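## Task

On top of the two-door cabinet beside arm3, complete a stack of three items. From the bottom up: the short square-section piece of timber, then the wooden block with three small holes, then the long cardboard box. Each item lies on one of its long faces and sits roughly centred over the one beneath it, and none overhangs the cabinet top's edges. Every other object must end up resting directly on the furniture it started on. The attempt fails if any object taken from a furniture top touches the floor while no gripper holds it. It also fails if any object goes inside or beneath furniture, even while gripped. The stack only counts if it stands without robot support. At the end, open the grippers and move the arms away.

## Robot and tools

Robots: arm1, arm2 and arm3 are identical i2rt Big YAM arms. Each has six revolute joints, a two-finger gripper and a wrist camera. With joints 1 and 6 at zero and the hand level and pointing forward, the wrist camera rides above the hand and looks toward the fingertips. The hand reaches roughly 1.0 m from the joint-1 axis. The joints move at different speeds, so the hand can sweep a wide, curved path between two postures. Two fixed room cameras, room_a and room_b, also watch the scene.

Frame: one shared scene frame with its origin on the floor and +z up. The hand point is midway between the fingertips. The hand's z axis runs along the fingers, and the fingers open and close along its y axis. Calibration for every camera is provided in OpenCV form: K, distortion and T_world_to_cam, in metres. All images are 504x504 pixels. Wrist cameras are fisheye and their poses follow from the reported joint angles, so those poses can be somewhat off.

execute_actions(actions, cameras): actions is a list holding either one action or none. An empty list only returns state and images. The action is an object keyed by robot name (arm1, arm2, arm3). Each robot entry has a single key, joints, a map from joint name to an ABSOLUTE target, not an offset. Names and ranges: joint1_rad -2.879 to 2.879 (base yaw; positive is counter-clockwise seen from above; 0 faces the way the foot faces). joint2_rad 0 to 3.141 (shoulder; 0 has the upper arm pointing back, roughly level; increasing raises it, then swings it forward). joint3_rad 0 to 3.019 (elbow; 0 is fully folded; increasing opens it). joint4_rad -1.692 to 1.57 (hand pitch; positive tilts the fingers up). joint5_rad -1.57 to 1.57 (hand sideways swing; positive is toward the arm's right). joint6_rad -2.094 to 2.094 (hand roll; positive is clockwise seen from behind). gripper_m 0 to 0.093, the fingertip gap in metres. Joints are in radians. Each robot lists only the joints it wants to set. Robots and joints in one action all start at once and may finish at different times. A joint or arm left out may keep driving toward an earlier target. Any unknown key or out-of-range number rejects the whole call and nothing moves. A single action lasts at most 15 s. cameras is a list chosen from arm1_cam_wrist, arm2_cam_wrist, arm3_cam_wrist, room_a, room_b, all. Omitting it, null or ["all"] returns every camera; [] returns none. The pictures line gives the order of the returned images.

wait(seconds): 0 to 10 s with no new command; it returns state and images like an empty action. zoom_image(camera, region): gives an enlarged view of one camera's latest full image. region is [x0, y0, x1, y1] in pixels from the top-left corner, at most 504 by 504. finished_scene(scene): ends scene 1 or 2 and cannot be undone. The goal must already hold, and the reply reports success and gives the next task.

Reading results: joint_positions gives current angles. Completion tolerances are ±0.045, 0.14, 0.09, 0.055, 0.03 and 0.035 rad for joints 1 to 6, and ±0.003 m for the gripper. joint_status explains how each commanded motion ended. off_target means the joint stopped short and may still be pushing. contact_stop means it hit something and now holds where it is. time_out means it ran out of time. After a time_out it may keep a target near its position (within 0.375, 0.375, 0.113, 0.225, 0.075, 0.3 rad) and keep pushing; on_its_own lists this. not_followed, shown with a "joint command not followed" line and usually a cause, means a self- or inter-arm collision check blocked that arm's joint targets. Its gripper command still executes, and the blocked targets may be retried later. In on_its_own, "held at" is the held target, not the actual angle. Joint torques are raw drive outputs with per-arm offsets and noise, so they are only a rough hint of load. A loaded joint that stopped tends to sag. Very small target changes may not move a joint. To relieve a joint that is still pushing, send its reported position as the target. Once a call reports a stop, the later motion calls in that same reply are skipped.

Safety: the arms do not stop when they touch something; they keep pushing, possibly hard. Any hard squeeze between two robots ends the run, and a hard collision may too. The state never reports robot-to-robot contact. The collision check may act too late and ignores fingers, gripper housings and wrist cameras. Sustained pushing or holding heats the motors. A MOTOR HOT line appears at 85 °C. At 100 °C an OVER-TEMPERATURE FAULT occurs: the arm and its gripper go limp until they cool, and the affected keys read limit_stop_at_motor_heat. Resend those targets afterwards. Some heat persists into scene 2. Grip force is about 50 to 62 N per pad, lower on some grippers. Avoid dropping, slamming or knocking objects. Keep objects off the floor and out of furniture interiors. Expect occasional small disturbances to loose objects. The simulation keeps running while you compose a reply, and the arms hold their last command during that time. Quicker robot motion is better. When a scene is done, release the object and back the arms away before calling finished_scene.

Each tool is called after "Emit:" in YAML: its name, and indented under it one key for each argument.

## Session

Emit:
execute_actions:
  actions: []

Scene clock: 0.00 s.
Joint torques (N m, as the arm reports them, + toward a larger angle): no reading
Motor temperatures (°C, as the motors report them): arm1=[22 22 24 22 21 20] | arm2=[22 23 21 21 20 23] | arm3=[21 21 23 24 20 23]
arm1.joint_positions: joint1_rad=+0.353 joint2_rad=+0.294 joint3_rad=+1.378 joint4_rad=-1.218 joint5_rad=+0.070 joint6_rad=+0.506 gripper_m=+0.095
arm1.joint_status: not commanded
arm1.hand: x=+0.4988 y=-0.9062 z=+1.3656 quat_wxyz=(-0.571, +0.030, -0.751, -0.330) (m; scene frame)
arm2.joint_positions: joint1_rad=-0.495 joint2_rad=+0.433 joint3_rad=+1.484 joint4_rad=-1.506 joint5_rad=+0.179 joint6_rad=-0.461 gripper_m=+0.095
arm2.joint_status: not commanded
arm2.hand: x=+0.2168 y=+0.1499 z=+1.4267 quat_wxyz=(-0.516, +0.248, -0.809, +0.133) (m; scene frame)
arm3.joint_positions: joint1_rad=-0.159 joint2_rad=+0.629 joint3_rad=+1.674 joint4_rad=-1.276 joint5_rad=+0.178 joint6_rad=-0.614 gripper_m=+0.095
arm3.joint_status: not commanded
arm3.hand: x=-0.3401 y=+0.8882 z=+1.5461 quat_wxyz=(-0.615, +0.397, -0.677, +0.079) (m; scene frame)
pictures: arm1_cam_wrist, arm2_cam_wrist, arm3_cam_wrist, room_a, room_b
Images, in order (width x height): arm1_cam_wrist 504x504, arm2_cam_wrist 504x504, arm3_cam_wrist 504x504, room_a 504x504, room_b 504x504.

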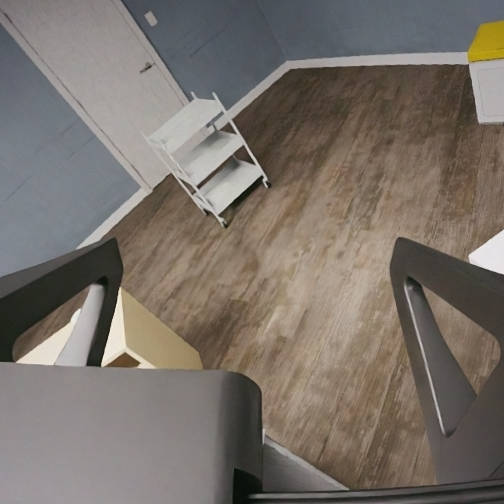

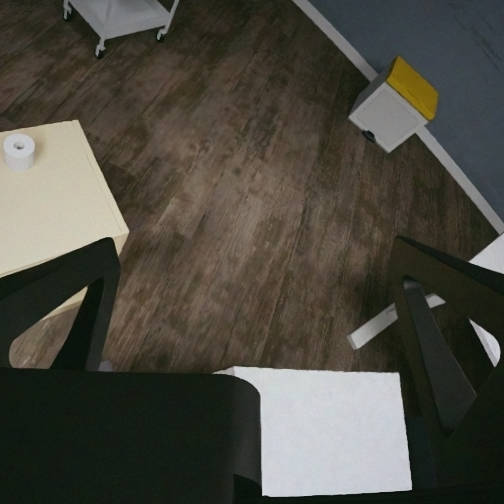

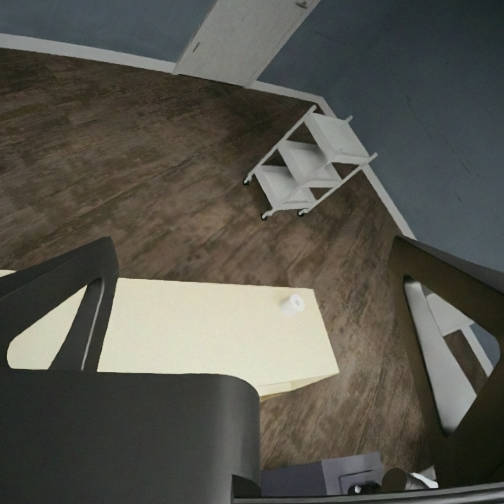

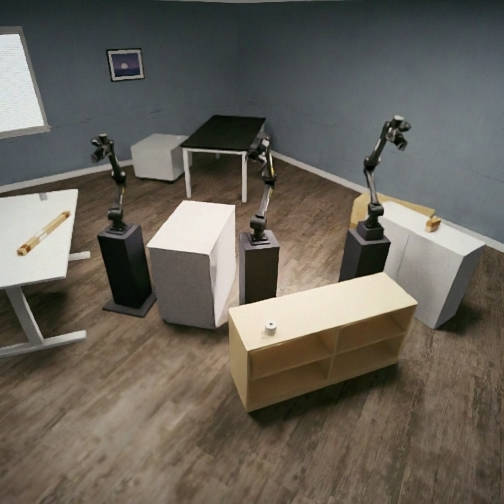

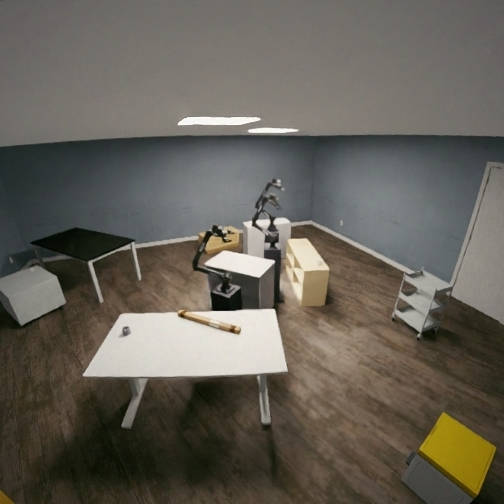

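Emit:
zoom_image:
  camera: "room_a"
  region: [330, 170, 500, 340]

Emit:
zoom_image:
  camera: "room_a"
  region: [0, 130, 250, 330]

Emit:
zoom_image:
  camera: "room_b"
  region: [80, 170, 340, 390]

Region (330, 170, 500, 340) of room_a's 504x504 image, scaled by 2.965, with more detail than that image has.

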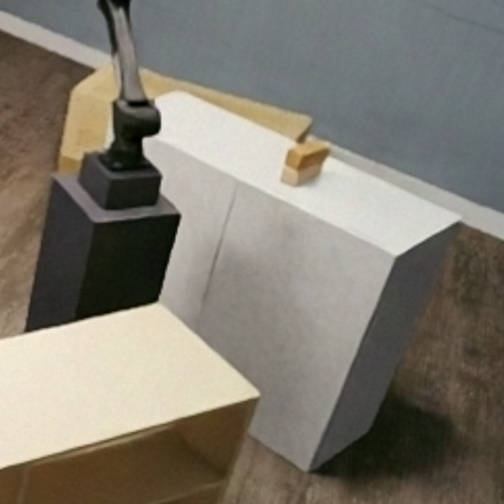

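Region (0, 130, 250, 330) of room_a's 504x504 image, scaled by 2.016, with more detail than that image has; it fills the top 403 rows of this view, and the rest is white.

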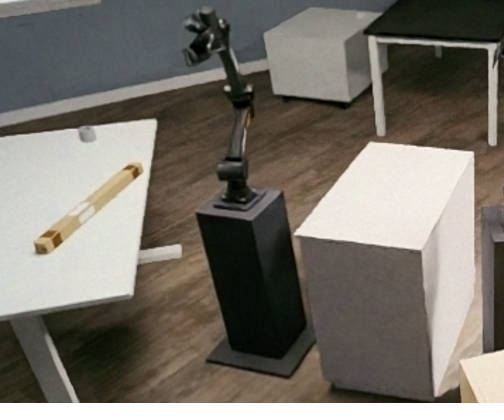

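Region (80, 170, 340, 390) of room_b's 504x504 image, scaled by 1.938, with more detail than that image has; it fills the top 426 rows of this view, and the rest is white.

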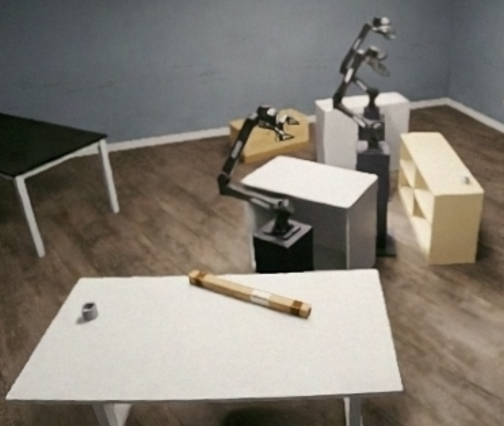

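Emit:
execute_actions:
  actions:
    - {"arm1":{"joints":{"joint1_rad":-1.2,"joint2_rad":1.57,"joint3_rad":1.57,"joint4_rad":-1.57,"joint5_rad":0,"joint6_rad":0}},"arm2":{"joints":{"joint1_rad":0,"joint2_rad":1.2,"joint3_rad":1.2,"joint4_rad":-1.57,"joint5_rad":0,"joint6_rad":0}},"arm3":{"joints":{"joint1_rad":1.2,"joint2_rad":1.57,"joint3_rad":1.57,"joint4_rad":-1.0,"joint5_rad":0,"joint6_rad":0}}}

Emit:
execute_actions:
  actions:
    - {"arm1":{"joints":{"joint1_rad":-1.5}},"arm2":{"joints":{"joint1_rad":-1.0}},"arm3":{"joints":{"joint1_rad":1.6,"joint4_rad":-1.57}}}

Scene clock: 6.20 s.
Joint torques (N m, as the arm reports them, + toward a larger angle): arm1=[  0.24 -12.21   9.02  -0.61  -0.08  -0.14] | arm2=[-0.03 -6.89 10.16  0.21 -0.16  0.1 ] | arm3=[  0.13 -17.26   9.72   1.77   0.     0.14]
Motor temperatures (°C, as the motors report them): arm1=[22 22 25 22 21 20] | arm2=[22 23 23 21 20 23] | arm3=[21 21 25 24 20 23]
arm1.joint_positions: joint1_rad=-1.203 joint2_rad=+1.565 joint3_rad=+1.559 joint4_rad=-1.554 joint5_rad=-0.001 joint6_rad=+0.013 gripper_m=+0.095
arm1.joint_status: all done
arm1.hand: x=+0.6992 y=-1.3346 z=+1.0221 quat_wxyz=(-0.011, -0.450, -0.893, +0.003) (m; scene frame)
arm2.joint_positions: joint1_rad=-0.003 joint2_rad=+1.188 joint3_rad=+1.186 joint4_rad=-1.562 joint5_rad=+0.002 joint6_rad=-0.014 gripper_m=+0.095
arm2.joint_status: all done
arm2.hand: x=+0.3407 y=+0.3713 z=+1.1114 quat_wxyz=(-0.004, +0.367, -0.930, +0.000) (m; scene frame)
arm3.joint_positions: joint1_rad=+1.208 joint2_rad=+1.601 joint3_rad=+1.548 joint4_rad=-1.012 joint5_rad=-0.001 joint6_rad=-0.015 gripper_m=+0.095
arm3.joint_status: all done
arm3.hand: x=-0.7361 y=+1.3691 z=+1.1348 quat_wxyz=(-0.138, +0.806, -0.537, -0.207) (m; scene frame)
pictures: arm1_cam_wrist, arm2_cam_wrist, arm3_cam_wrist, room_a, room_b
camera_calibration (this result's frames):
arm1_cam_wrist: T_world_to_cam=[[-0.802731, -0.596324, -0.00443326, -0.229936], [-0.489873, 0.655158, 0.575146, 0.634352], [-0.340069, 0.463859, -0.818039, 1.81236], [0, 0, 0, 1]] pos_world=[0.742503, -1.3934, 1.11672]
arm2_cam_wrist: T_world_to_cam=[[0.680359, -0.732878, -0.00128242, 0.0443674], [-0.59236, -0.550939, 0.587857, -0.245328], [-0.431534, -0.399194, -0.808964, 1.31608], [0, 0, 0, 1]] pos_world=[0.392426, 0.422727, 1.20894]
arm3_cam_wrist: T_world_to_cam=[[0.927203, 0.374553, -0.00210917, 0.1731], [0.371604, -0.919168, 0.130543, 1.39205], [0.0469567, -0.121824, -0.99144, 1.45249], [0, 0, 0, 1]] pos_world=[-0.745994, 1.39164, 1.25869]
Images, in order (width x height): arm1_cam_wrist 504x504, arm2_cam_wrist 504x504, arm3_cam_wrist 504x504, room_a 504x504, room_b 504x504.

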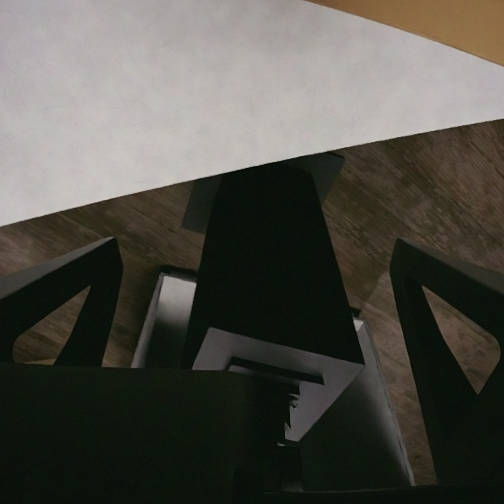

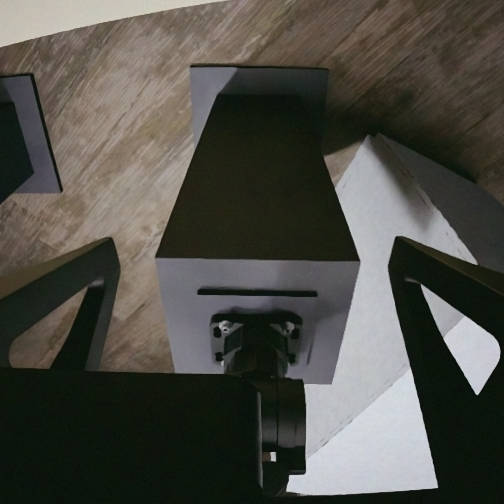

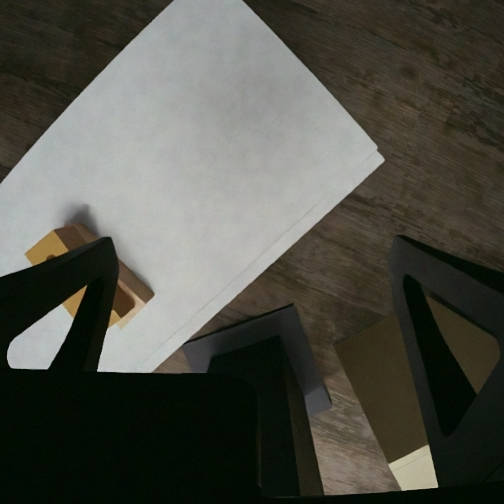

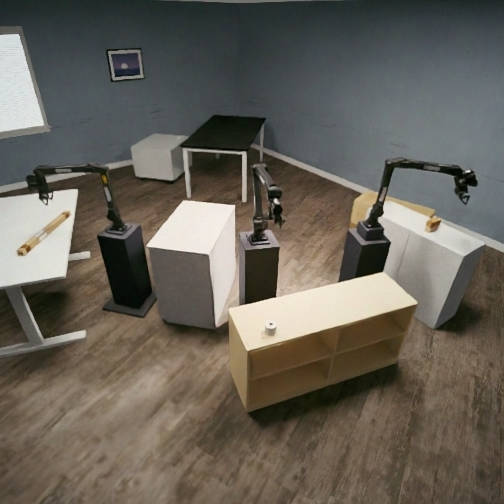

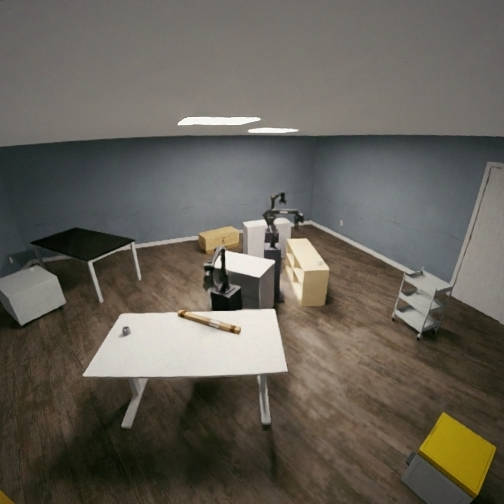

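Scene clock: 7.67 s.
Joint torques (N m, as the arm reports them, + toward a larger angle): arm1=[  0.98 -11.86   8.95  -0.62  -0.12  -0.11] | arm2=[-0.43 -6.88 10.17  0.21 -0.11  0.08] | arm3=[  0.07 -15.96   9.01  -0.01   0.03   0.12]
Motor temperatures (°C, as the motors report them): arm1=[22 22 25 22 21 20] | arm2=[22 23 23 21 20 23] | arm3=[21 21 25 24 20 23]
arm1.joint_positions: joint1_rad=-1.513 joint2_rad=+1.565 joint3_rad=+1.559 joint4_rad=-1.554 joint5_rad=+0.000 joint6_rad=+0.011 gripper_m=+0.095
arm1.joint_status: all done
arm1.hand: x=+0.5710 y=-1.4039 z=+1.0213 quat_wxyz=(-0.010, -0.581, -0.814, +0.003) (m; scene frame)
arm2.joint_positions: joint1_rad=-0.998 joint2_rad=+1.188 joint3_rad=+1.186 joint4_rad=-1.562 joint5_rad=+0.001 joint6_rad=-0.013 gripper_m=+0.095
arm2.joint_status: all done
arm2.hand: x=+0.4140 y=+0.0680 z=+1.1116 quat_wxyz=(-0.003, -0.123, -0.992, +0.001) (m; scene frame)
arm3.joint_positions: joint1_rad=+1.601 joint2_rad=+1.601 joint3_rad=+1.548 joint4_rad=-1.556 joint5_rad=-0.002 joint6_rad=-0.013 gripper_m=+0.095
arm3.joint_status: all done
arm3.hand: x=-0.8437 y=+1.1484 z=+1.1058 quat_wxyz=(+0.011, +0.924, -0.381, +0.016) (m; scene frame)
pictures: arm1_cam_wrist, arm2_cam_wrist, arm3_cam_wrist, room_a, room_b
camera_calibration (this result's frames):
arm1_cam_wrist: T_world_to_cam=[[-0.945547, -0.325407, -0.00714139, 0.0904591], [-0.269787, 0.771279, 0.576492, 0.653384], [-0.182086, 0.547027, -0.817071, 1.82585], [0, 0, 0, 1]] pos_world=[0.594269, -1.47329, 1.11582]
arm2_cam_wrist: T_world_to_cam=[[-0.245982, -0.969271, -0.00235473, 0.172987], [-0.784785, 0.197736, 0.587378, -0.33985], [-0.568863, 0.146333, -0.809309, 1.24692], [0, 0, 0, 1]] pos_world=[0.485169, 0.0524073, 1.20917]
arm3_cam_wrist: T_world_to_cam=[[0.712859, 0.701287, -0.00536429, -0.1971], [0.550964, -0.555289, 0.622971, 0.421879], [0.433903, -0.447046, -0.782227, 1.87053], [0, 0, 0, 1]] pos_world=[-0.903565, 1.2087, 1.19931]
Images, in order (width x height): arm1_cam_wrist 504x504, arm2_cam_wrist 504x504, arm3_cam_wrist 504x504, room_a 504x504, room_b 504x504.

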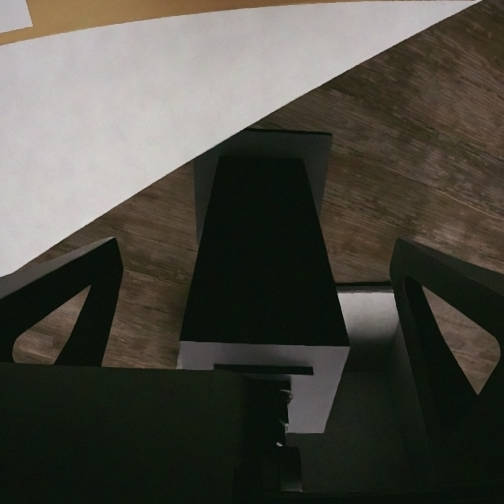

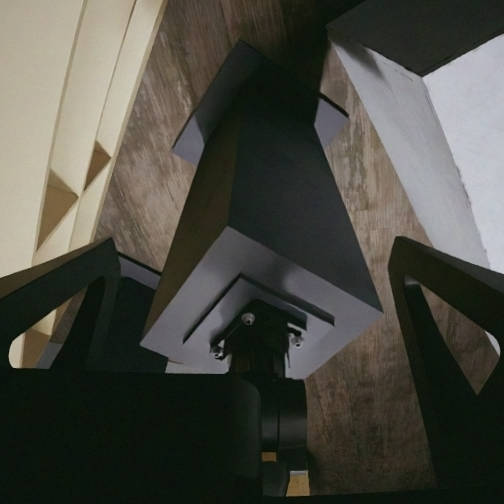

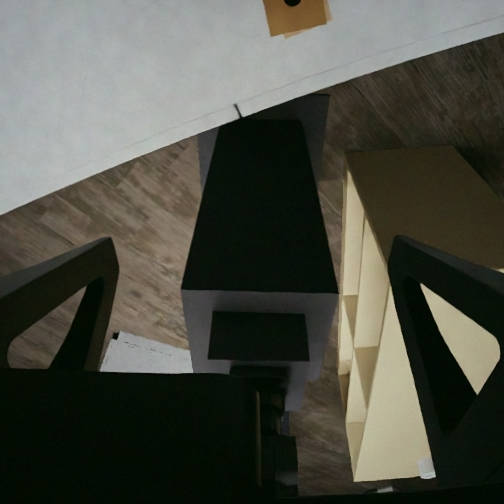

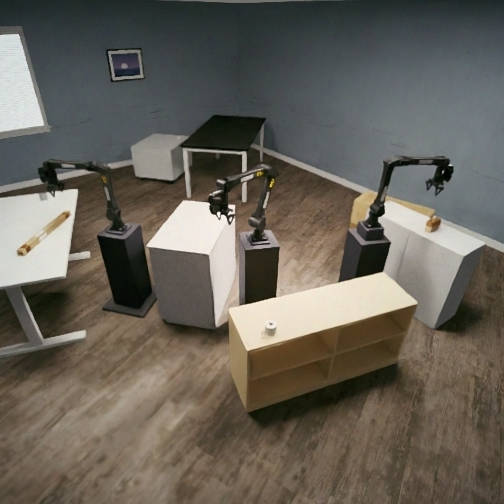

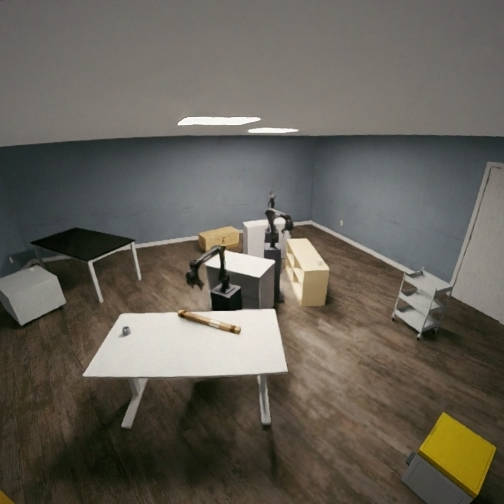

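Emit:
execute_actions:
  actions:
    - {"arm1":{"joints":{"joint1_rad":-1.3,"joint4_rad":-0.95}},"arm3":{"joints":{"joint1_rad":1.55,"joint2_rad":1.45,"joint3_rad":1.45,"joint4_rad":-0.9}},"arm2":{"joints":{"joint1_rad":0.3,"joint4_rad":-0.95}}}
  cameras: ["arm1_cam_wrist","arm2_cam_wrist","arm3_cam_wrist"]

Scene clock: 11.97 s.
Joint torques (N m, as the arm reports them, + toward a larger angle): arm1=[ -1.3  -12.77   9.81   1.44  -0.11  -0.11] | arm2=[-0.54 -8.04 11.1   1.9  -0.08  0.08] | arm3=[  0.31 -13.1    8.4    2.46   0.03   0.12]
Motor temperatures (°C, as the motors report them): arm1=[22 22 26 22 21 20] | arm2=[22 24 24 21 20 23] | arm3=[21 22 26 24 20 23]
arm1.joint_positions: joint1_rad=-1.287 joint2_rad=+1.565 joint3_rad=+1.559 joint4_rad=-0.973 joint5_rad=+0.000 joint6_rad=+0.011 gripper_m=+0.095
arm1.joint_status: all done
arm1.hand: x=+0.7383 y=-1.4706 z=+1.0651 quat_wxyz=(-0.262, -0.464, -0.834, +0.140) (m; scene frame)
arm2.joint_positions: joint1_rad=+0.300 joint2_rad=+1.190 joint3_rad=+1.186 joint4_rad=-0.964 joint5_rad=+0.000 joint6_rad=-0.012 gripper_m=+0.095
arm2.joint_status: all done
arm2.hand: x=+0.3341 y=+0.5533 z=+1.1541 quat_wxyz=(-0.259, +0.479, -0.826, -0.146) (m; scene frame)
arm3.joint_positions: joint1_rad=+1.548 joint2_rad=+1.458 joint3_rad=+1.450 joint4_rad=-0.924 joint5_rad=-0.002 joint6_rad=-0.013 gripper_m=+0.095
arm3.joint_status: all done
arm3.hand: x=-0.8921 y=+1.2426 z=+1.1780 quat_wxyz=(-0.127, +0.867, -0.386, -0.287) (m; scene frame)
pictures: arm1_cam_wrist, arm2_cam_wrist, arm3_cam_wrist
camera_calibration (this result's frames):
arm1_cam_wrist: T_world_to_cam=[[-0.847779, -0.530256, -0.00992546, -0.143201], [-0.530279, 0.847214, 0.0321356, 1.60851], [-0.00863109, 0.0325071, -0.999434, 1.23808], [0, 0, 0, 1]] pos_world=[0.74224, -1.47893, 1.18427]
arm2_cam_wrist: T_world_to_cam=[[0.867117, -0.498099, 0.00236337, -0.01421], [-0.497907, -0.866629, 0.0322878, 0.610173], [-0.0140344, -0.029174, -0.999476, 1.29606], [0, 0, 0, 1]] pos_world=[0.33432, 0.559526, 1.27571]
arm3_cam_wrist: T_world_to_cam=[[0.750356, 0.66102, -0.004213, -0.146048], [0.661013, -0.750368, -0.00303866, 1.53387], [-0.00516992, -0.00050477, -0.999987, 1.30011], [0, 0, 0, 1]] pos_world=[-0.897601, 1.24817, 1.30414]
Images, in order (width x height): arm1_cam_wrist 504x504, arm2_cam_wrist 504x504, arm3_cam_wrist 504x504.

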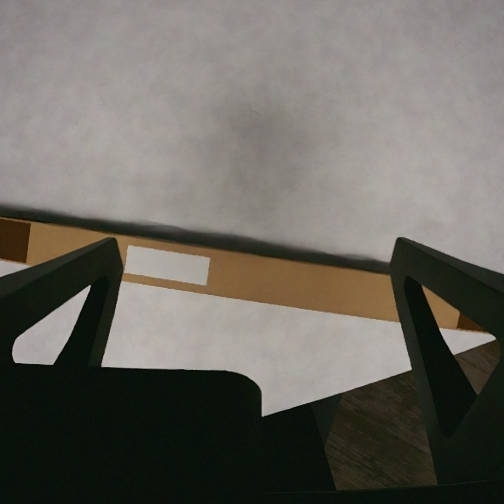

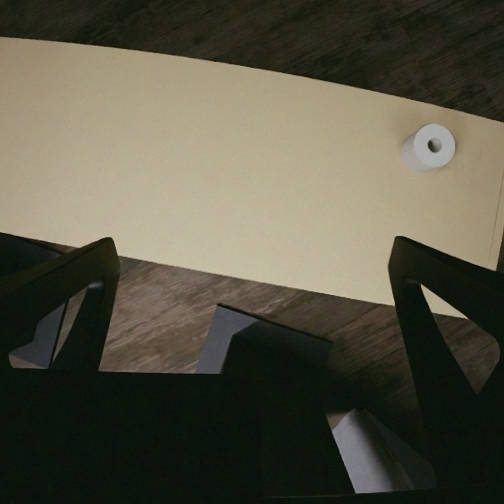

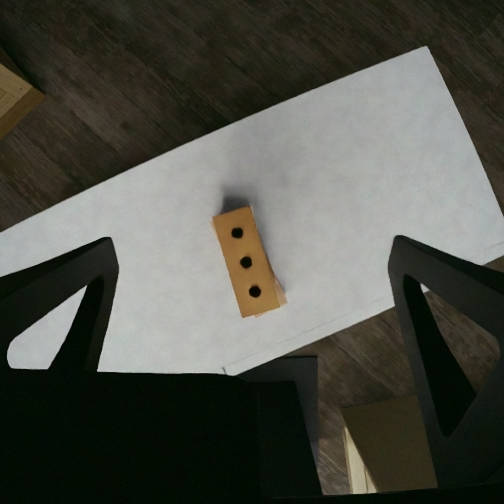

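Emit:
execute_actions:
  actions:
    - {"arm1":{"joints":{"joint1_rad":-1.27,"joint2_rad":1.91,"joint3_rad":1.58,"joint4_rad":-1.24,"joint6_rad":-1.42}}}
  cameras: ["arm1_cam_wrist","room_a","room_b"]

Scene clock: 15.93 s.
Joint torques (N m, as the arm reports them, + toward a larger angle): arm1=[  1.1  -17.38   8.92  -0.64  -0.23  -0.15] | arm2=[-0.23 -8.   11.12  1.9  -0.08  0.08] | arm3=[  0.22 -13.08   8.45   2.43   0.03   0.13]
Motor temperatures (°C, as the motors report them): arm1=[22 23 26 22 21 20] | arm2=[22 24 25 21 20 23] | arm3=[21 22 27 24 20 23]
arm1.joint_positions: joint1_rad=-1.285 joint2_rad=+1.933 joint3_rad=+1.559 joint4_rad=-1.226 joint5_rad=+0.000 joint6_rad=-1.406 gripper_m=+0.095
arm1.joint_status: all done
arm1.hand: x=+0.7210 y=-1.4387 z=+0.8370 quat_wxyz=(+0.001, +0.201, -0.980, -0.009) (m; scene frame)
arm2.joint_positions: joint1_rad=+0.300 joint2_rad=+1.190 joint3_rad=+1.186 joint4_rad=-0.964 joint5_rad=+0.000 joint6_rad=-0.012 gripper_m=+0.095
arm2.joint_status: not commanded
arm2.hand: x=+0.3341 y=+0.5533 z=+1.1541 quat_wxyz=(-0.259, +0.479, -0.826, -0.146) (m; scene frame)
arm3.joint_positions: joint1_rad=+1.548 joint2_rad=+1.458 joint3_rad=+1.450 joint4_rad=-0.924 joint5_rad=-0.002 joint6_rad=-0.013 gripper_m=+0.095
arm3.joint_status: not commanded
arm3.hand: x=-0.8921 y=+1.2426 z=+1.1780 quat_wxyz=(-0.127, +0.867, -0.386, -0.287) (m; scene frame)
pictures: arm1_cam_wrist, room_a, room_b
camera_calibration (this result's frames):
arm1_cam_wrist: T_world_to_cam=[[0.394872, -0.918552, -0.0183702, -1.59071], [-0.736234, -0.328331, 0.591742, -0.431529], [-0.549577, -0.220138, -0.805918, 0.873498], [0, 0, 0, 1]] pos_world=[0.790475, -1.41055, 0.9301]
Images, in order (width x height): arm1_cam_wrist 504x504, room_a 504x504, room_b 504x504.

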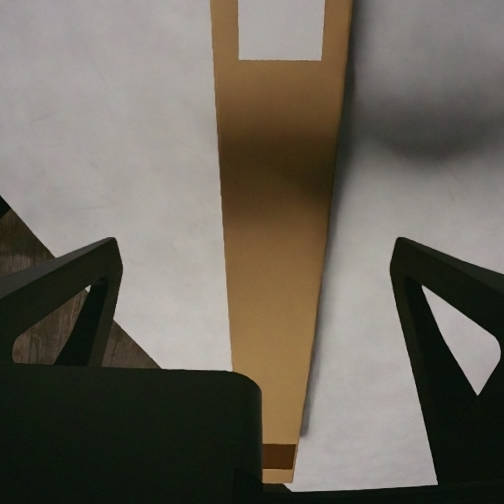

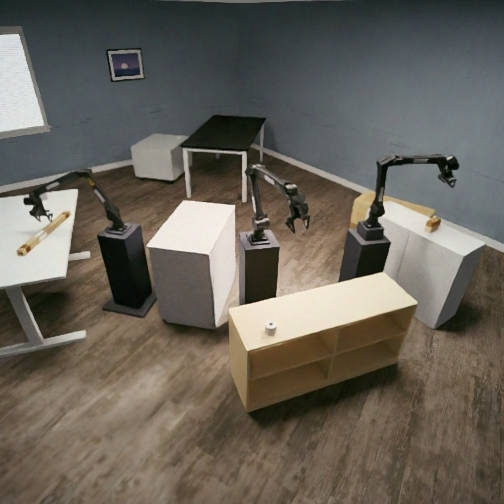

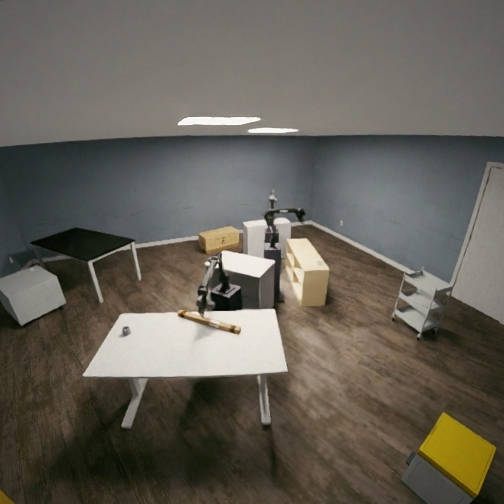

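Emit:
execute_actions:
  actions:
    - {"arm1":{"joints":{"joint2_rad":2.015,"joint4_rad":-1.1}}}
  cameras: ["arm1_cam_wrist"]

Emit:
execute_actions:
  actions:
    - {"arm1":{"joints":{"gripper_m":0.03}}}
  cameras: []

Emit:
execute_actions:
  actions:
    - {"arm1":{"joints":{"joint2_rad":1.45,"joint3_rad":1.57,"joint4_rad":-1.68}}}
  cameras: ["room_a"]

Scene clock: 18.87 s.
Joint torques (N m, as the arm reports them, + toward a larger angle): arm1=[  1.08 -14.96   8.81   0.4   -0.23  -0.13] | arm2=[-0.26 -8.03 11.11  1.89 -0.08  0.08] | arm3=[  0.29 -13.06   8.46   2.45   0.03   0.13]
Motor temperatures (°C, as the motors report them): arm1=[22 23 26 22 21 20] | arm2=[22 24 26 21 20 23] | arm3=[21 22 27 24 20 23]
arm1.joint_positions: joint1_rad=-1.285 joint2_rad=+1.989 joint3_rad=+1.559 joint4_rad=-1.117 joint5_rad=+0.000 joint6_rad=-1.407 gripper_m=+0.095
arm1.joint_status: all done
arm1.hand: x=+0.7336 y=-1.4582 z=+0.8059 quat_wxyz=(-0.008, +0.201, -0.979, +0.016) (m; scene frame)
arm2.joint_positions: joint1_rad=+0.300 joint2_rad=+1.190 joint3_rad=+1.186 joint4_rad=-0.964 joint5_rad=+0.000 joint6_rad=-0.012 gripper_m=+0.095
arm2.joint_status: not commanded
arm2.hand: x=+0.3341 y=+0.5533 z=+1.1541 quat_wxyz=(-0.259, +0.479, -0.826, -0.146) (m; scene frame)
arm3.joint_positions: joint1_rad=+1.548 joint2_rad=+1.458 joint3_rad=+1.450 joint4_rad=-0.924 joint5_rad=-0.002 joint6_rad=-0.013 gripper_m=+0.095
arm3.joint_status: not commanded
arm3.hand: x=-0.8921 y=+1.2426 z=+1.1780 quat_wxyz=(-0.127, +0.867, -0.386, -0.287) (m; scene frame)
pictures: arm1_cam_wrist
camera_calibration (this result's frames):
arm1_cam_wrist: T_world_to_cam=[[0.395133, -0.917997, 0.0339451, -1.6557], [-0.75289, -0.302451, 0.584534, -0.354459], [-0.526334, -0.256526, -0.810659, 0.784807], [0, 0, 0, 1]] pos_world=[0.800422, -1.42581, 0.899607]
Images, in order (width x height): arm1_cam_wrist 504x504.

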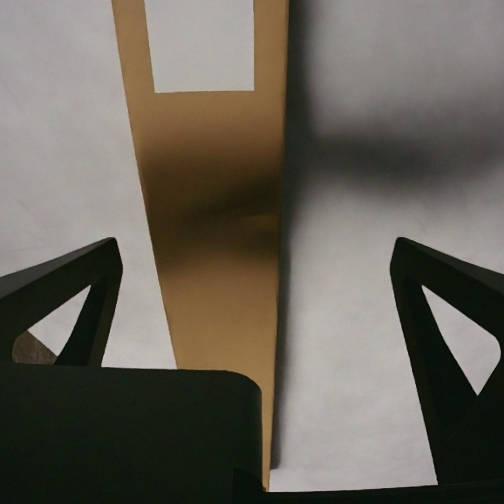

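Scene clock: 19.50 s.
Joint torques (N m, as the arm reports them, + toward a larger angle): arm1=[  1.1  -15.43   8.93   0.35  -0.23  -0.13] | arm2=[-0.31 -8.09 11.14  1.89 -0.07  0.08] | arm3=[  0.35 -13.04   8.43   2.44   0.03   0.12]
Motor temperatures (°C, as the motors report them): arm1=[22 23 26 22 21 20] | arm2=[22 24 26 21 20 23] | arm3=[21 22 27 24 20 23]
arm1.joint_positions: joint1_rad=-1.285 joint2_rad=+1.989 joint3_rad=+1.559 joint4_rad=-1.117 joint5_rad=+0.000 joint6_rad=-1.407 gripper_m=+0.030
arm1.joint_status: all done
arm1.hand: x=+0.7336 y=-1.4582 z=+0.8059 quat_wxyz=(-0.008, +0.202, -0.979, +0.016) (m; scene frame)
arm2.joint_positions: joint1_rad=+0.300 joint2_rad=+1.190 joint3_rad=+1.186 joint4_rad=-0.964 joint5_rad=+0.000 joint6_rad=-0.012 gripper_m=+0.095
arm2.joint_status: not commanded
arm2.hand: x=+0.3341 y=+0.5533 z=+1.1541 quat_wxyz=(-0.259, +0.479, -0.826, -0.146) (m; scene frame)
arm3.joint_positions: joint1_rad=+1.548 joint2_rad=+1.458 joint3_rad=+1.450 joint4_rad=-0.924 joint5_rad=-0.002 joint6_rad=-0.013 gripper_m=+0.095
arm3.joint_status: not commanded
arm3.hand: x=-0.8921 y=+1.2426 z=+1.1780 quat_wxyz=(-0.127, +0.867, -0.386, -0.287) (m; scene frame)
pictures: none
No camera images: the call's "cameras" was empty. Leave "cameras" out to get every camera's image.

Scene clock: 21.07 s.
Joint torques (N m, as the arm reports them, + toward a larger angle): arm1=[ 1.05 -9.53  8.85 -0.54 -0.22 -0.11] | arm2=[-0.33 -8.1  11.13  1.89 -0.08  0.08] | arm3=[  0.28 -12.95   8.45   2.46   0.04   0.12]
Motor temperatures (°C, as the motors report them): arm1=[22 23 27 22 21 20] | arm2=[22 24 26 21 20 23] | arm3=[21 22 27 24 20 23]
arm1.joint_positions: joint1_rad=-1.285 joint2_rad=+1.437 joint3_rad=+1.559 joint4_rad=-1.667 joint5_rad=+0.000 joint6_rad=-1.408 gripper_m=+0.030
arm1.joint_status: all done
arm1.hand: x=+0.6411 y=-1.3159 z=+1.0756 quat_wxyz=(-0.009, +0.202, -0.979, +0.017) (m; scene frame)
arm2.joint_positions: joint1_rad=+0.300 joint2_rad=+1.190 joint3_rad=+1.186 joint4_rad=-0.964 joint5_rad=+0.000 joint6_rad=-0.012 gripper_m=+0.095
arm2.joint_status: not commanded
arm2.hand: x=+0.3341 y=+0.5533 z=+1.1541 quat_wxyz=(-0.259, +0.479, -0.826, -0.146) (m; scene frame)
arm3.joint_positions: joint1_rad=+1.548 joint2_rad=+1.458 joint3_rad=+1.450 joint4_rad=-0.924 joint5_rad=-0.002 joint6_rad=-0.013 gripper_m=+0.095
arm3.joint_status: not commanded
arm3.hand: x=-0.8921 y=+1.2426 z=+1.1780 quat_wxyz=(-0.127, +0.867, -0.386, -0.287) (m; scene frame)
pictures: room_a
Images, in order (width x height): room_a 504x504.

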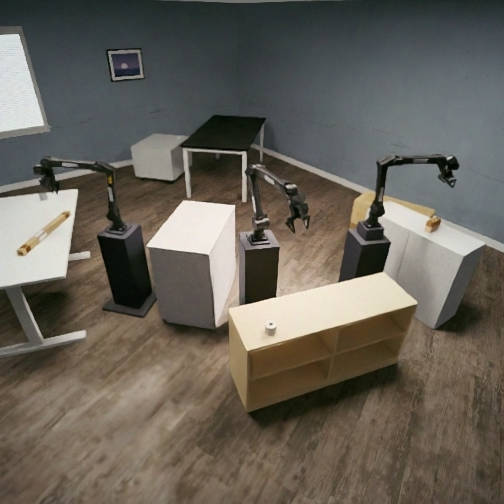

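Missed; go stepwise.

Emit:
execute_actions:
  actions:
    - {"arm1":{"joints":{"joint2_rad":1.96,"joint3_rad":1.57,"joint4_rad":-1.14,"gripper_m":0.093}}}
  cameras: []

Emit:
execute_actions:
  actions:
    - {"arm1":{"joints":{"joint3_rad":1.49,"joint4_rad":-1.08}}}
  cameras: ["arm1_cam_wrist"]

Scene clock: 23.30 s.
Joint torques (N m, as the arm reports them, + toward a larger angle): arm1=[  1.14 -17.86   8.14   0.28  -0.23  -0.12] | arm2=[-0.25 -8.07 11.13  1.89 -0.08  0.08] | arm3=[  0.36 -13.01   8.45   2.47   0.04   0.12]
Motor temperatures (°C, as the motors report them): arm1=[22 23 27 22 21 20] | arm2=[22 24 27 21 20 23] | arm3=[21 22 28 24 20 23]
arm1.joint_positions: joint1_rad=-1.285 joint2_rad=+1.980 joint3_rad=+1.559 joint4_rad=-1.156 joint5_rad=+0.000 joint6_rad=-1.408 gripper_m=+0.093
arm1.joint_status: all done
arm1.hand: x=+0.7288 y=-1.4507 z=+0.8107 quat_wxyz=(-0.003, +0.202, -0.979, +0.002) (m; scene frame)
arm2.joint_positions: joint1_rad=+0.300 joint2_rad=+1.190 joint3_rad=+1.186 joint4_rad=-0.964 joint5_rad=+0.000 joint6_rad=-0.012 gripper_m=+0.095
arm2.joint_status: not commanded
arm2.hand: x=+0.3341 y=+0.5533 z=+1.1541 quat_wxyz=(-0.259, +0.479, -0.826, -0.146) (m; scene frame)
arm3.joint_positions: joint1_rad=+1.548 joint2_rad=+1.458 joint3_rad=+1.450 joint4_rad=-0.924 joint5_rad=-0.002 joint6_rad=-0.013 gripper_m=+0.095
arm3.joint_status: not commanded
arm3.hand: x=-0.8921 y=+1.2426 z=+1.1780 quat_wxyz=(-0.127, +0.867, -0.386, -0.287) (m; scene frame)
pictures: none
No camera images: the call's "cameras" was empty. Leave "cameras" out to get every camera's image.

Scene clock: 24.13 s.
Joint torques (N m, as the arm reports them, + toward a larger angle): arm1=[  1.09 -17.36   6.89   0.34  -0.23  -0.12] | arm2=[-0.28 -8.08 11.12  1.89 -0.08  0.08] | arm3=[  0.42 -12.96   8.5    2.46   0.03   0.12]
Motor temperatures (°C, as the motors report them): arm1=[22 23 27 22 21 20] | arm2=[22 24 27 21 20 23] | arm3=[21 22 28 24 20 23]
arm1.joint_positions: joint1_rad=-1.285 joint2_rad=+1.977 joint3_rad=+1.493 joint4_rad=-1.097 joint5_rad=+0.000 joint6_rad=-1.408 gripper_m=+0.093
arm1.joint_status: all done
arm1.hand: x=+0.7224 y=-1.4405 z=+0.7898 quat_wxyz=(-0.002, +0.202, -0.979, +0.000) (m; scene frame)
arm2.joint_positions: joint1_rad=+0.300 joint2_rad=+1.190 joint3_rad=+1.186 joint4_rad=-0.964 joint5_rad=+0.000 joint6_rad=-0.012 gripper_m=+0.095
arm2.joint_status: not commanded
arm2.hand: x=+0.3341 y=+0.5533 z=+1.1541 quat_wxyz=(-0.259, +0.479, -0.826, -0.146) (m; scene frame)
arm3.joint_positions: joint1_rad=+1.548 joint2_rad=+1.458 joint3_rad=+1.450 joint4_rad=-0.924 joint5_rad=-0.002 joint6_rad=-0.013 gripper_m=+0.095
arm3.joint_status: not commanded
arm3.hand: x=-0.8921 y=+1.2426 z=+1.1780 quat_wxyz=(-0.127, +0.867, -0.386, -0.287) (m; scene frame)
pictures: arm1_cam_wrist
camera_calibration (this result's frames):
arm1_cam_wrist: T_world_to_cam=[[0.396985, -0.917825, 0.00121095, -1.60972], [-0.741851, -0.320094, 0.589235, -0.38525], [-0.540426, -0.234815, -0.807961, 0.809686], [0, 0, 0, 1]] pos_world=[0.790811, -1.41063, 0.883147]
Images, in order (width x height): arm1_cam_wrist 504x504.

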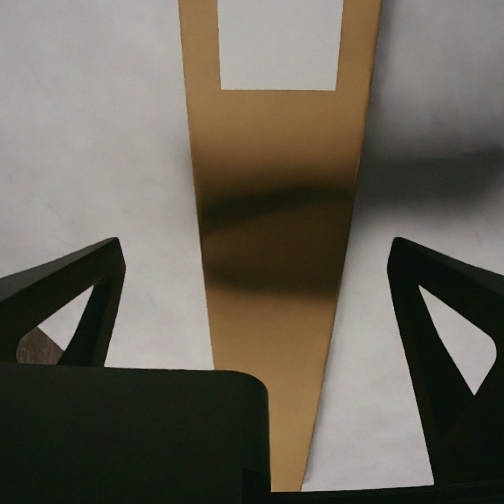

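Emit:
execute_actions:
  actions:
    - {"arm1":{"joints":{"joint2_rad":2.07,"joint4_rad":-1.03}}}
  cameras: ["arm1_cam_wrist","room_b"]

Emit:
execute_actions:
  actions:
    - {"arm1":{"joints":{"gripper_m":0.03}}}
  cameras: []

Scene clock: 26.27 s.
Joint torques (N m, as the arm reports them, + toward a larger angle): arm1=[  1.11 -15.39   6.67   0.29  -0.23  -0.12] | arm2=[-0.24 -8.09 11.13  1.9  -0.07  0.08] | arm3=[  0.36 -12.98   8.41   2.44   0.03   0.12]
Motor temperatures (°C, as the motors report them): arm1=[22 23 27 22 21 20] | arm2=[22 24 27 21 20 23] | arm3=[21 22 28 24 20 23]
arm1.joint_positions: joint1_rad=-1.285 joint2_rad=+2.048 joint3_rad=+1.493 joint4_rad=-1.046 joint5_rad=+0.000 joint6_rad=-1.408 gripper_m=+0.093
arm1.joint_status: all done
arm1.hand: x=+0.7248 y=-1.4440 z=+0.7504 quat_wxyz=(+0.001, +0.202, -0.979, -0.010) (m; scene frame)
arm2.joint_positions: joint1_rad=+0.300 joint2_rad=+1.190 joint3_rad=+1.186 joint4_rad=-0.964 joint5_rad=+0.000 joint6_rad=-0.012 gripper_m=+0.095
arm2.joint_status: not commanded
arm2.hand: x=+0.3341 y=+0.5533 z=+1.1541 quat_wxyz=(-0.259, +0.479, -0.826, -0.146) (m; scene frame)
arm3.joint_positions: joint1_rad=+1.548 joint2_rad=+1.458 joint3_rad=+1.450 joint4_rad=-0.924 joint5_rad=-0.002 joint6_rad=-0.013 gripper_m=+0.095
arm3.joint_status: not commanded
arm3.hand: x=-0.8921 y=+1.2426 z=+1.1780 quat_wxyz=(-0.127, +0.867, -0.386, -0.287) (m; scene frame)
pictures: arm1_cam_wrist, room_b
camera_calibration (this result's frames):
arm1_cam_wrist: T_world_to_cam=[[0.396969, -0.917633, -0.0191197, -1.59826], [-0.73526, -0.330405, 0.591798, -0.382922], [-0.549371, -0.220868, -0.805859, 0.803378], [0, 0, 0, 1]] pos_world=[0.794266, -1.4157, 0.843464]
Images, in order (width x height): arm1_cam_wrist 504x504, room_b 504x504.

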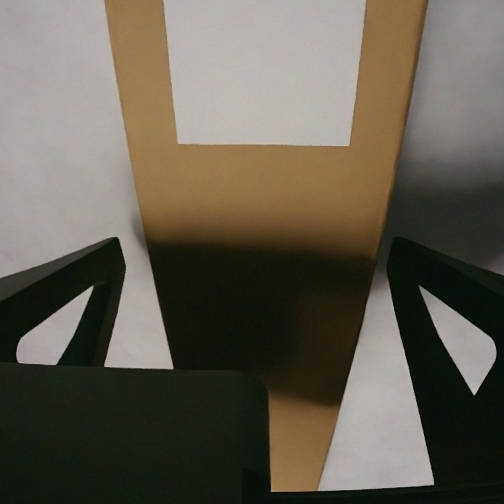

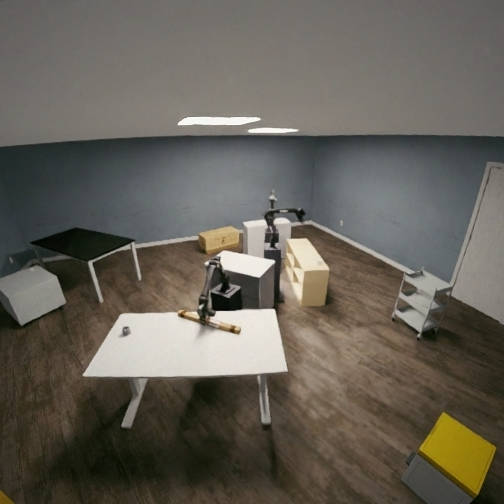

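Scene clock: 26.90 s.
Joint torques (N m, as the arm reports them, + toward a larger angle): arm1=[  1.07 -15.33   6.61   0.24  -0.22  -0.1 ] | arm2=[-0.23 -8.03 11.12  1.89 -0.07  0.08] | arm3=[  0.4  -13.     8.47   2.42   0.03   0.12]
Motor temperatures (°C, as the motors report them): arm1=[22 23 27 22 21 20] | arm2=[22 24 27 21 20 23] | arm3=[21 22 28 24 20 23]
arm1.joint_positions: joint1_rad=-1.285 joint2_rad=+2.048 joint3_rad=+1.493 joint4_rad=-1.045 joint5_rad=+0.000 joint6_rad=-1.409 gripper_m=+0.049
arm1.joint_status: gripper_m off_target (ended at +0.049, target +0.030)
arm1.hand: x=+0.7249 y=-1.4441 z=+0.7504 quat_wxyz=(+0.001, +0.203, -0.979, -0.009) (m; scene frame)
arm2.joint_positions: joint1_rad=+0.300 joint2_rad=+1.190 joint3_rad=+1.186 joint4_rad=-0.964 joint5_rad=+0.000 joint6_rad=-0.012 gripper_m=+0.095
arm2.joint_status: not commanded
arm2.hand: x=+0.3341 y=+0.5533 z=+1.1541 quat_wxyz=(-0.259, +0.479, -0.826, -0.146) (m; scene frame)
arm3.joint_positions: joint1_rad=+1.548 joint2_rad=+1.458 joint3_rad=+1.450 joint4_rad=-0.924 joint5_rad=-0.002 joint6_rad=-0.013 gripper_m=+0.095
arm3.joint_status: not commanded
arm3.hand: x=-0.8921 y=+1.2426 z=+1.1780 quat_wxyz=(-0.127, +0.867, -0.386, -0.287) (m; scene frame)
pictures: none
No camera images: the call's "cameras" was empty. Leave "cameras" out to get every camera's image.

Emit:
execute_actions:
  actions:
    - {"arm1":{"joints":{"joint2_rad":1.5,"joint3_rad":1.57,"joint4_rad":-1.64}}}
  cameras: []

Emit:
execute_actions:
  actions:
    - {"arm1":{"joints":{"joint1_rad":1.6,"joint6_rad":-1.57}}}
  cameras: []

Emit:
execute_actions:
  actions:
    - {"arm1":{"joints":{"joint2_rad":1.8,"joint3_rad":1.62,"joint4_rad":-1.37}}}
  cameras: ["room_a","room_b"]

Emit:
zoom_image:
  camera: "room_a"
  region: [80, 130, 300, 330]

Emit:
zoom_image:
  camera: "room_b"
  region: [170, 190, 320, 320]

Scene clock: 31.20 s.
Joint torques (N m, as the arm reports them, + toward a larger angle): arm1=[ 0.99 -9.73  9.25 -0.57 -0.22 -0.1 ] | arm2=[-0.3  -8.1  11.13  1.89 -0.08  0.08] | arm3=[  0.24 -13.07   8.44   2.45   0.02   0.12]
Motor temperatures (°C, as the motors report them): arm1=[22 24 27 22 21 20] | arm2=[22 24 28 21 20 23] | arm3=[21 22 28 24 20 23]
arm1.joint_positions: joint1_rad=-1.285 joint2_rad=+1.487 joint3_rad=+1.554 joint4_rad=-1.627 joint5_rad=+0.000 joint6_rad=-1.409 gripper_m=+0.049
arm1.joint_status: all done
arm1.hand: x=+0.6507 y=-1.3308 z=+1.0535 quat_wxyz=(-0.006, +0.203, -0.979, +0.010) (m; scene frame)
arm2.joint_positions: joint1_rad=+0.300 joint2_rad=+1.190 joint3_rad=+1.186 joint4_rad=-0.964 joint5_rad=+0.000 joint6_rad=-0.012 gripper_m=+0.095
arm2.joint_status: not commanded
arm2.hand: x=+0.3341 y=+0.5533 z=+1.1541 quat_wxyz=(-0.259, +0.479, -0.826, -0.146) (m; scene frame)
arm3.joint_positions: joint1_rad=+1.548 joint2_rad=+1.458 joint3_rad=+1.450 joint4_rad=-0.924 joint5_rad=-0.002 joint6_rad=-0.013 gripper_m=+0.095
arm3.joint_status: not commanded
arm3.hand: x=-0.8921 y=+1.2426 z=+1.1780 quat_wxyz=(-0.127, +0.867, -0.386, -0.287) (m; scene frame)
pictures: none
No camera images: the call's "cameras" was empty. Leave "cameras" out to get every camera's image.

Scene clock: 33.67 s.
Joint torques (N m, as the arm reports them, + toward a larger angle): arm1=[ -0.34 -10.56   9.25  -0.62  -0.21  -0.13] | arm2=[-0.29 -8.07 11.12  1.89 -0.07  0.08] | arm3=[  0.14 -13.11   8.48   2.42   0.03   0.13]
Motor temperatures (°C, as the motors report them): arm1=[22 23 27 22 21 20] | arm2=[22 24 28 21 20 23] | arm3=[21 22 29 24 20 23]
arm1.joint_positions: joint1_rad=+1.600 joint2_rad=+1.491 joint3_rad=+1.554 joint4_rad=-1.627 joint5_rad=+0.000 joint6_rad=-1.558 gripper_m=+0.049
arm1.joint_status: all done
arm1.hand: x=+0.2776 y=-0.5379 z=+1.0421 quat_wxyz=(+0.001, +0.989, +0.149, +0.004) (m; scene frame)
arm2.joint_positions: joint1_rad=+0.300 joint2_rad=+1.190 joint3_rad=+1.186 joint4_rad=-0.964 joint5_rad=+0.000 joint6_rad=-0.012 gripper_m=+0.095
arm2.joint_status: not commanded
arm2.hand: x=+0.3341 y=+0.5533 z=+1.1541 quat_wxyz=(-0.259, +0.479, -0.826, -0.146) (m; scene frame)
arm3.joint_positions: joint1_rad=+1.548 joint2_rad=+1.458 joint3_rad=+1.450 joint4_rad=-0.924 joint5_rad=-0.002 joint6_rad=-0.013 gripper_m=+0.095
arm3.joint_status: not commanded
arm3.hand: x=-0.8921 y=+1.2426 z=+1.1780 quat_wxyz=(-0.127, +0.867, -0.386, -0.287) (m; scene frame)
pictures: none
No camera images: the call's "cameras" was empty. Leave "cameras" out to get every camera's image.

Scene clock: 34.80 s.
Joint torques (N m, as the arm reports them, + toward a larger angle): arm1=[ -0.33 -16.95   9.99   0.1   -0.22  -0.12] | arm2=[-0.28 -8.07 11.12  1.89 -0.07  0.08] | arm3=[  0.34 -13.1    8.47   2.45   0.03   0.11]
Motor temperatures (°C, as the motors report them): arm1=[22 23 27 22 21 20] | arm2=[22 24 28 21 20 23] | arm3=[21 22 29 24 20 23]
arm1.joint_positions: joint1_rad=+1.600 joint2_rad=+1.823 joint3_rad=+1.587 joint4_rad=-1.382 joint5_rad=+0.000 joint6_rad=-1.558 gripper_m=+0.049
arm1.joint_status: all done
arm1.hand: x=+0.2486 y=-0.4444 z=+0.8949 quat_wxyz=(+0.028, +0.988, +0.149, +0.008) (m; scene frame)
arm2.joint_positions: joint1_rad=+0.300 joint2_rad=+1.190 joint3_rad=+1.186 joint4_rad=-0.964 joint5_rad=+0.000 joint6_rad=-0.012 gripper_m=+0.095
arm2.joint_status: not commanded
arm2.hand: x=+0.3341 y=+0.5533 z=+1.1541 quat_wxyz=(-0.259, +0.479, -0.826, -0.146) (m; scene frame)
arm3.joint_positions: joint1_rad=+1.548 joint2_rad=+1.458 joint3_rad=+1.450 joint4_rad=-0.924 joint5_rad=-0.002 joint6_rad=-0.013 gripper_m=+0.095
arm3.joint_status: not commanded
arm3.hand: x=-0.8921 y=+1.2426 z=+1.1780 quat_wxyz=(-0.127, +0.867, -0.386, -0.287) (m; scene frame)
pictures: room_a, room_b
Images, in order (width x height): room_a 504x504, room_b 504x504.

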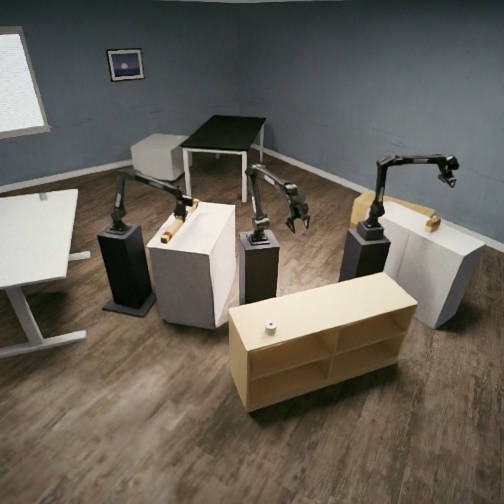

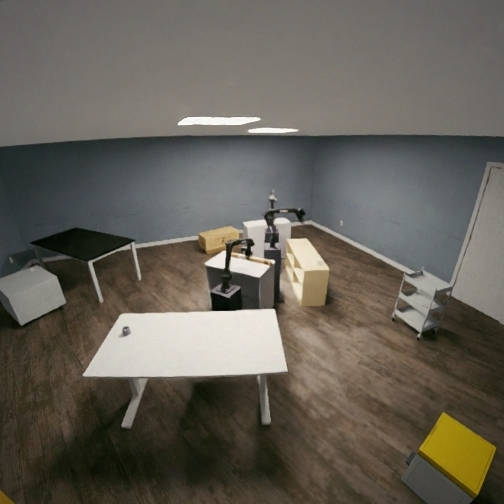

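Region (80, 130, 300, 330) of room_a's 504x504 image, scaled by 2.291, with more detail than that image has; it fills the top 458 rows of this view, and the rest is white.

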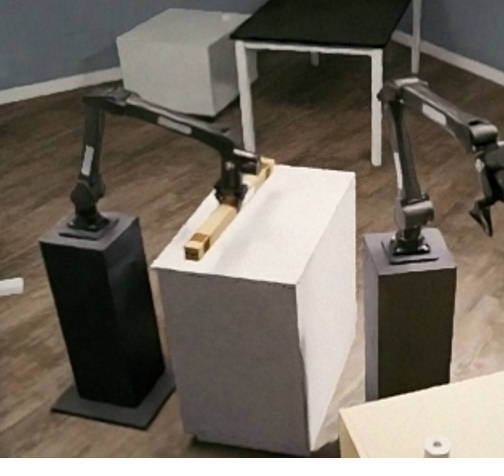

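Region (170, 190, 320, 320) of room_b's 504x504 image, scaled by 3.360, with more detail than that image has; it fills the top 437 rows of this view, and the rest is white.

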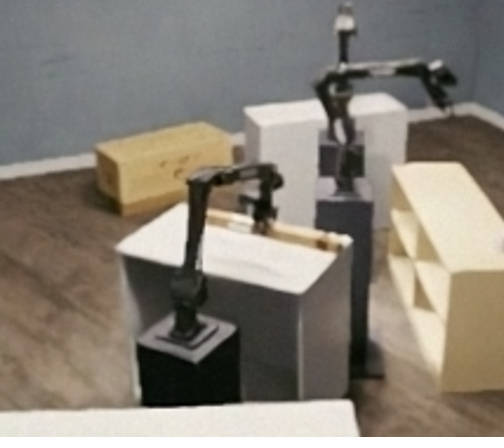

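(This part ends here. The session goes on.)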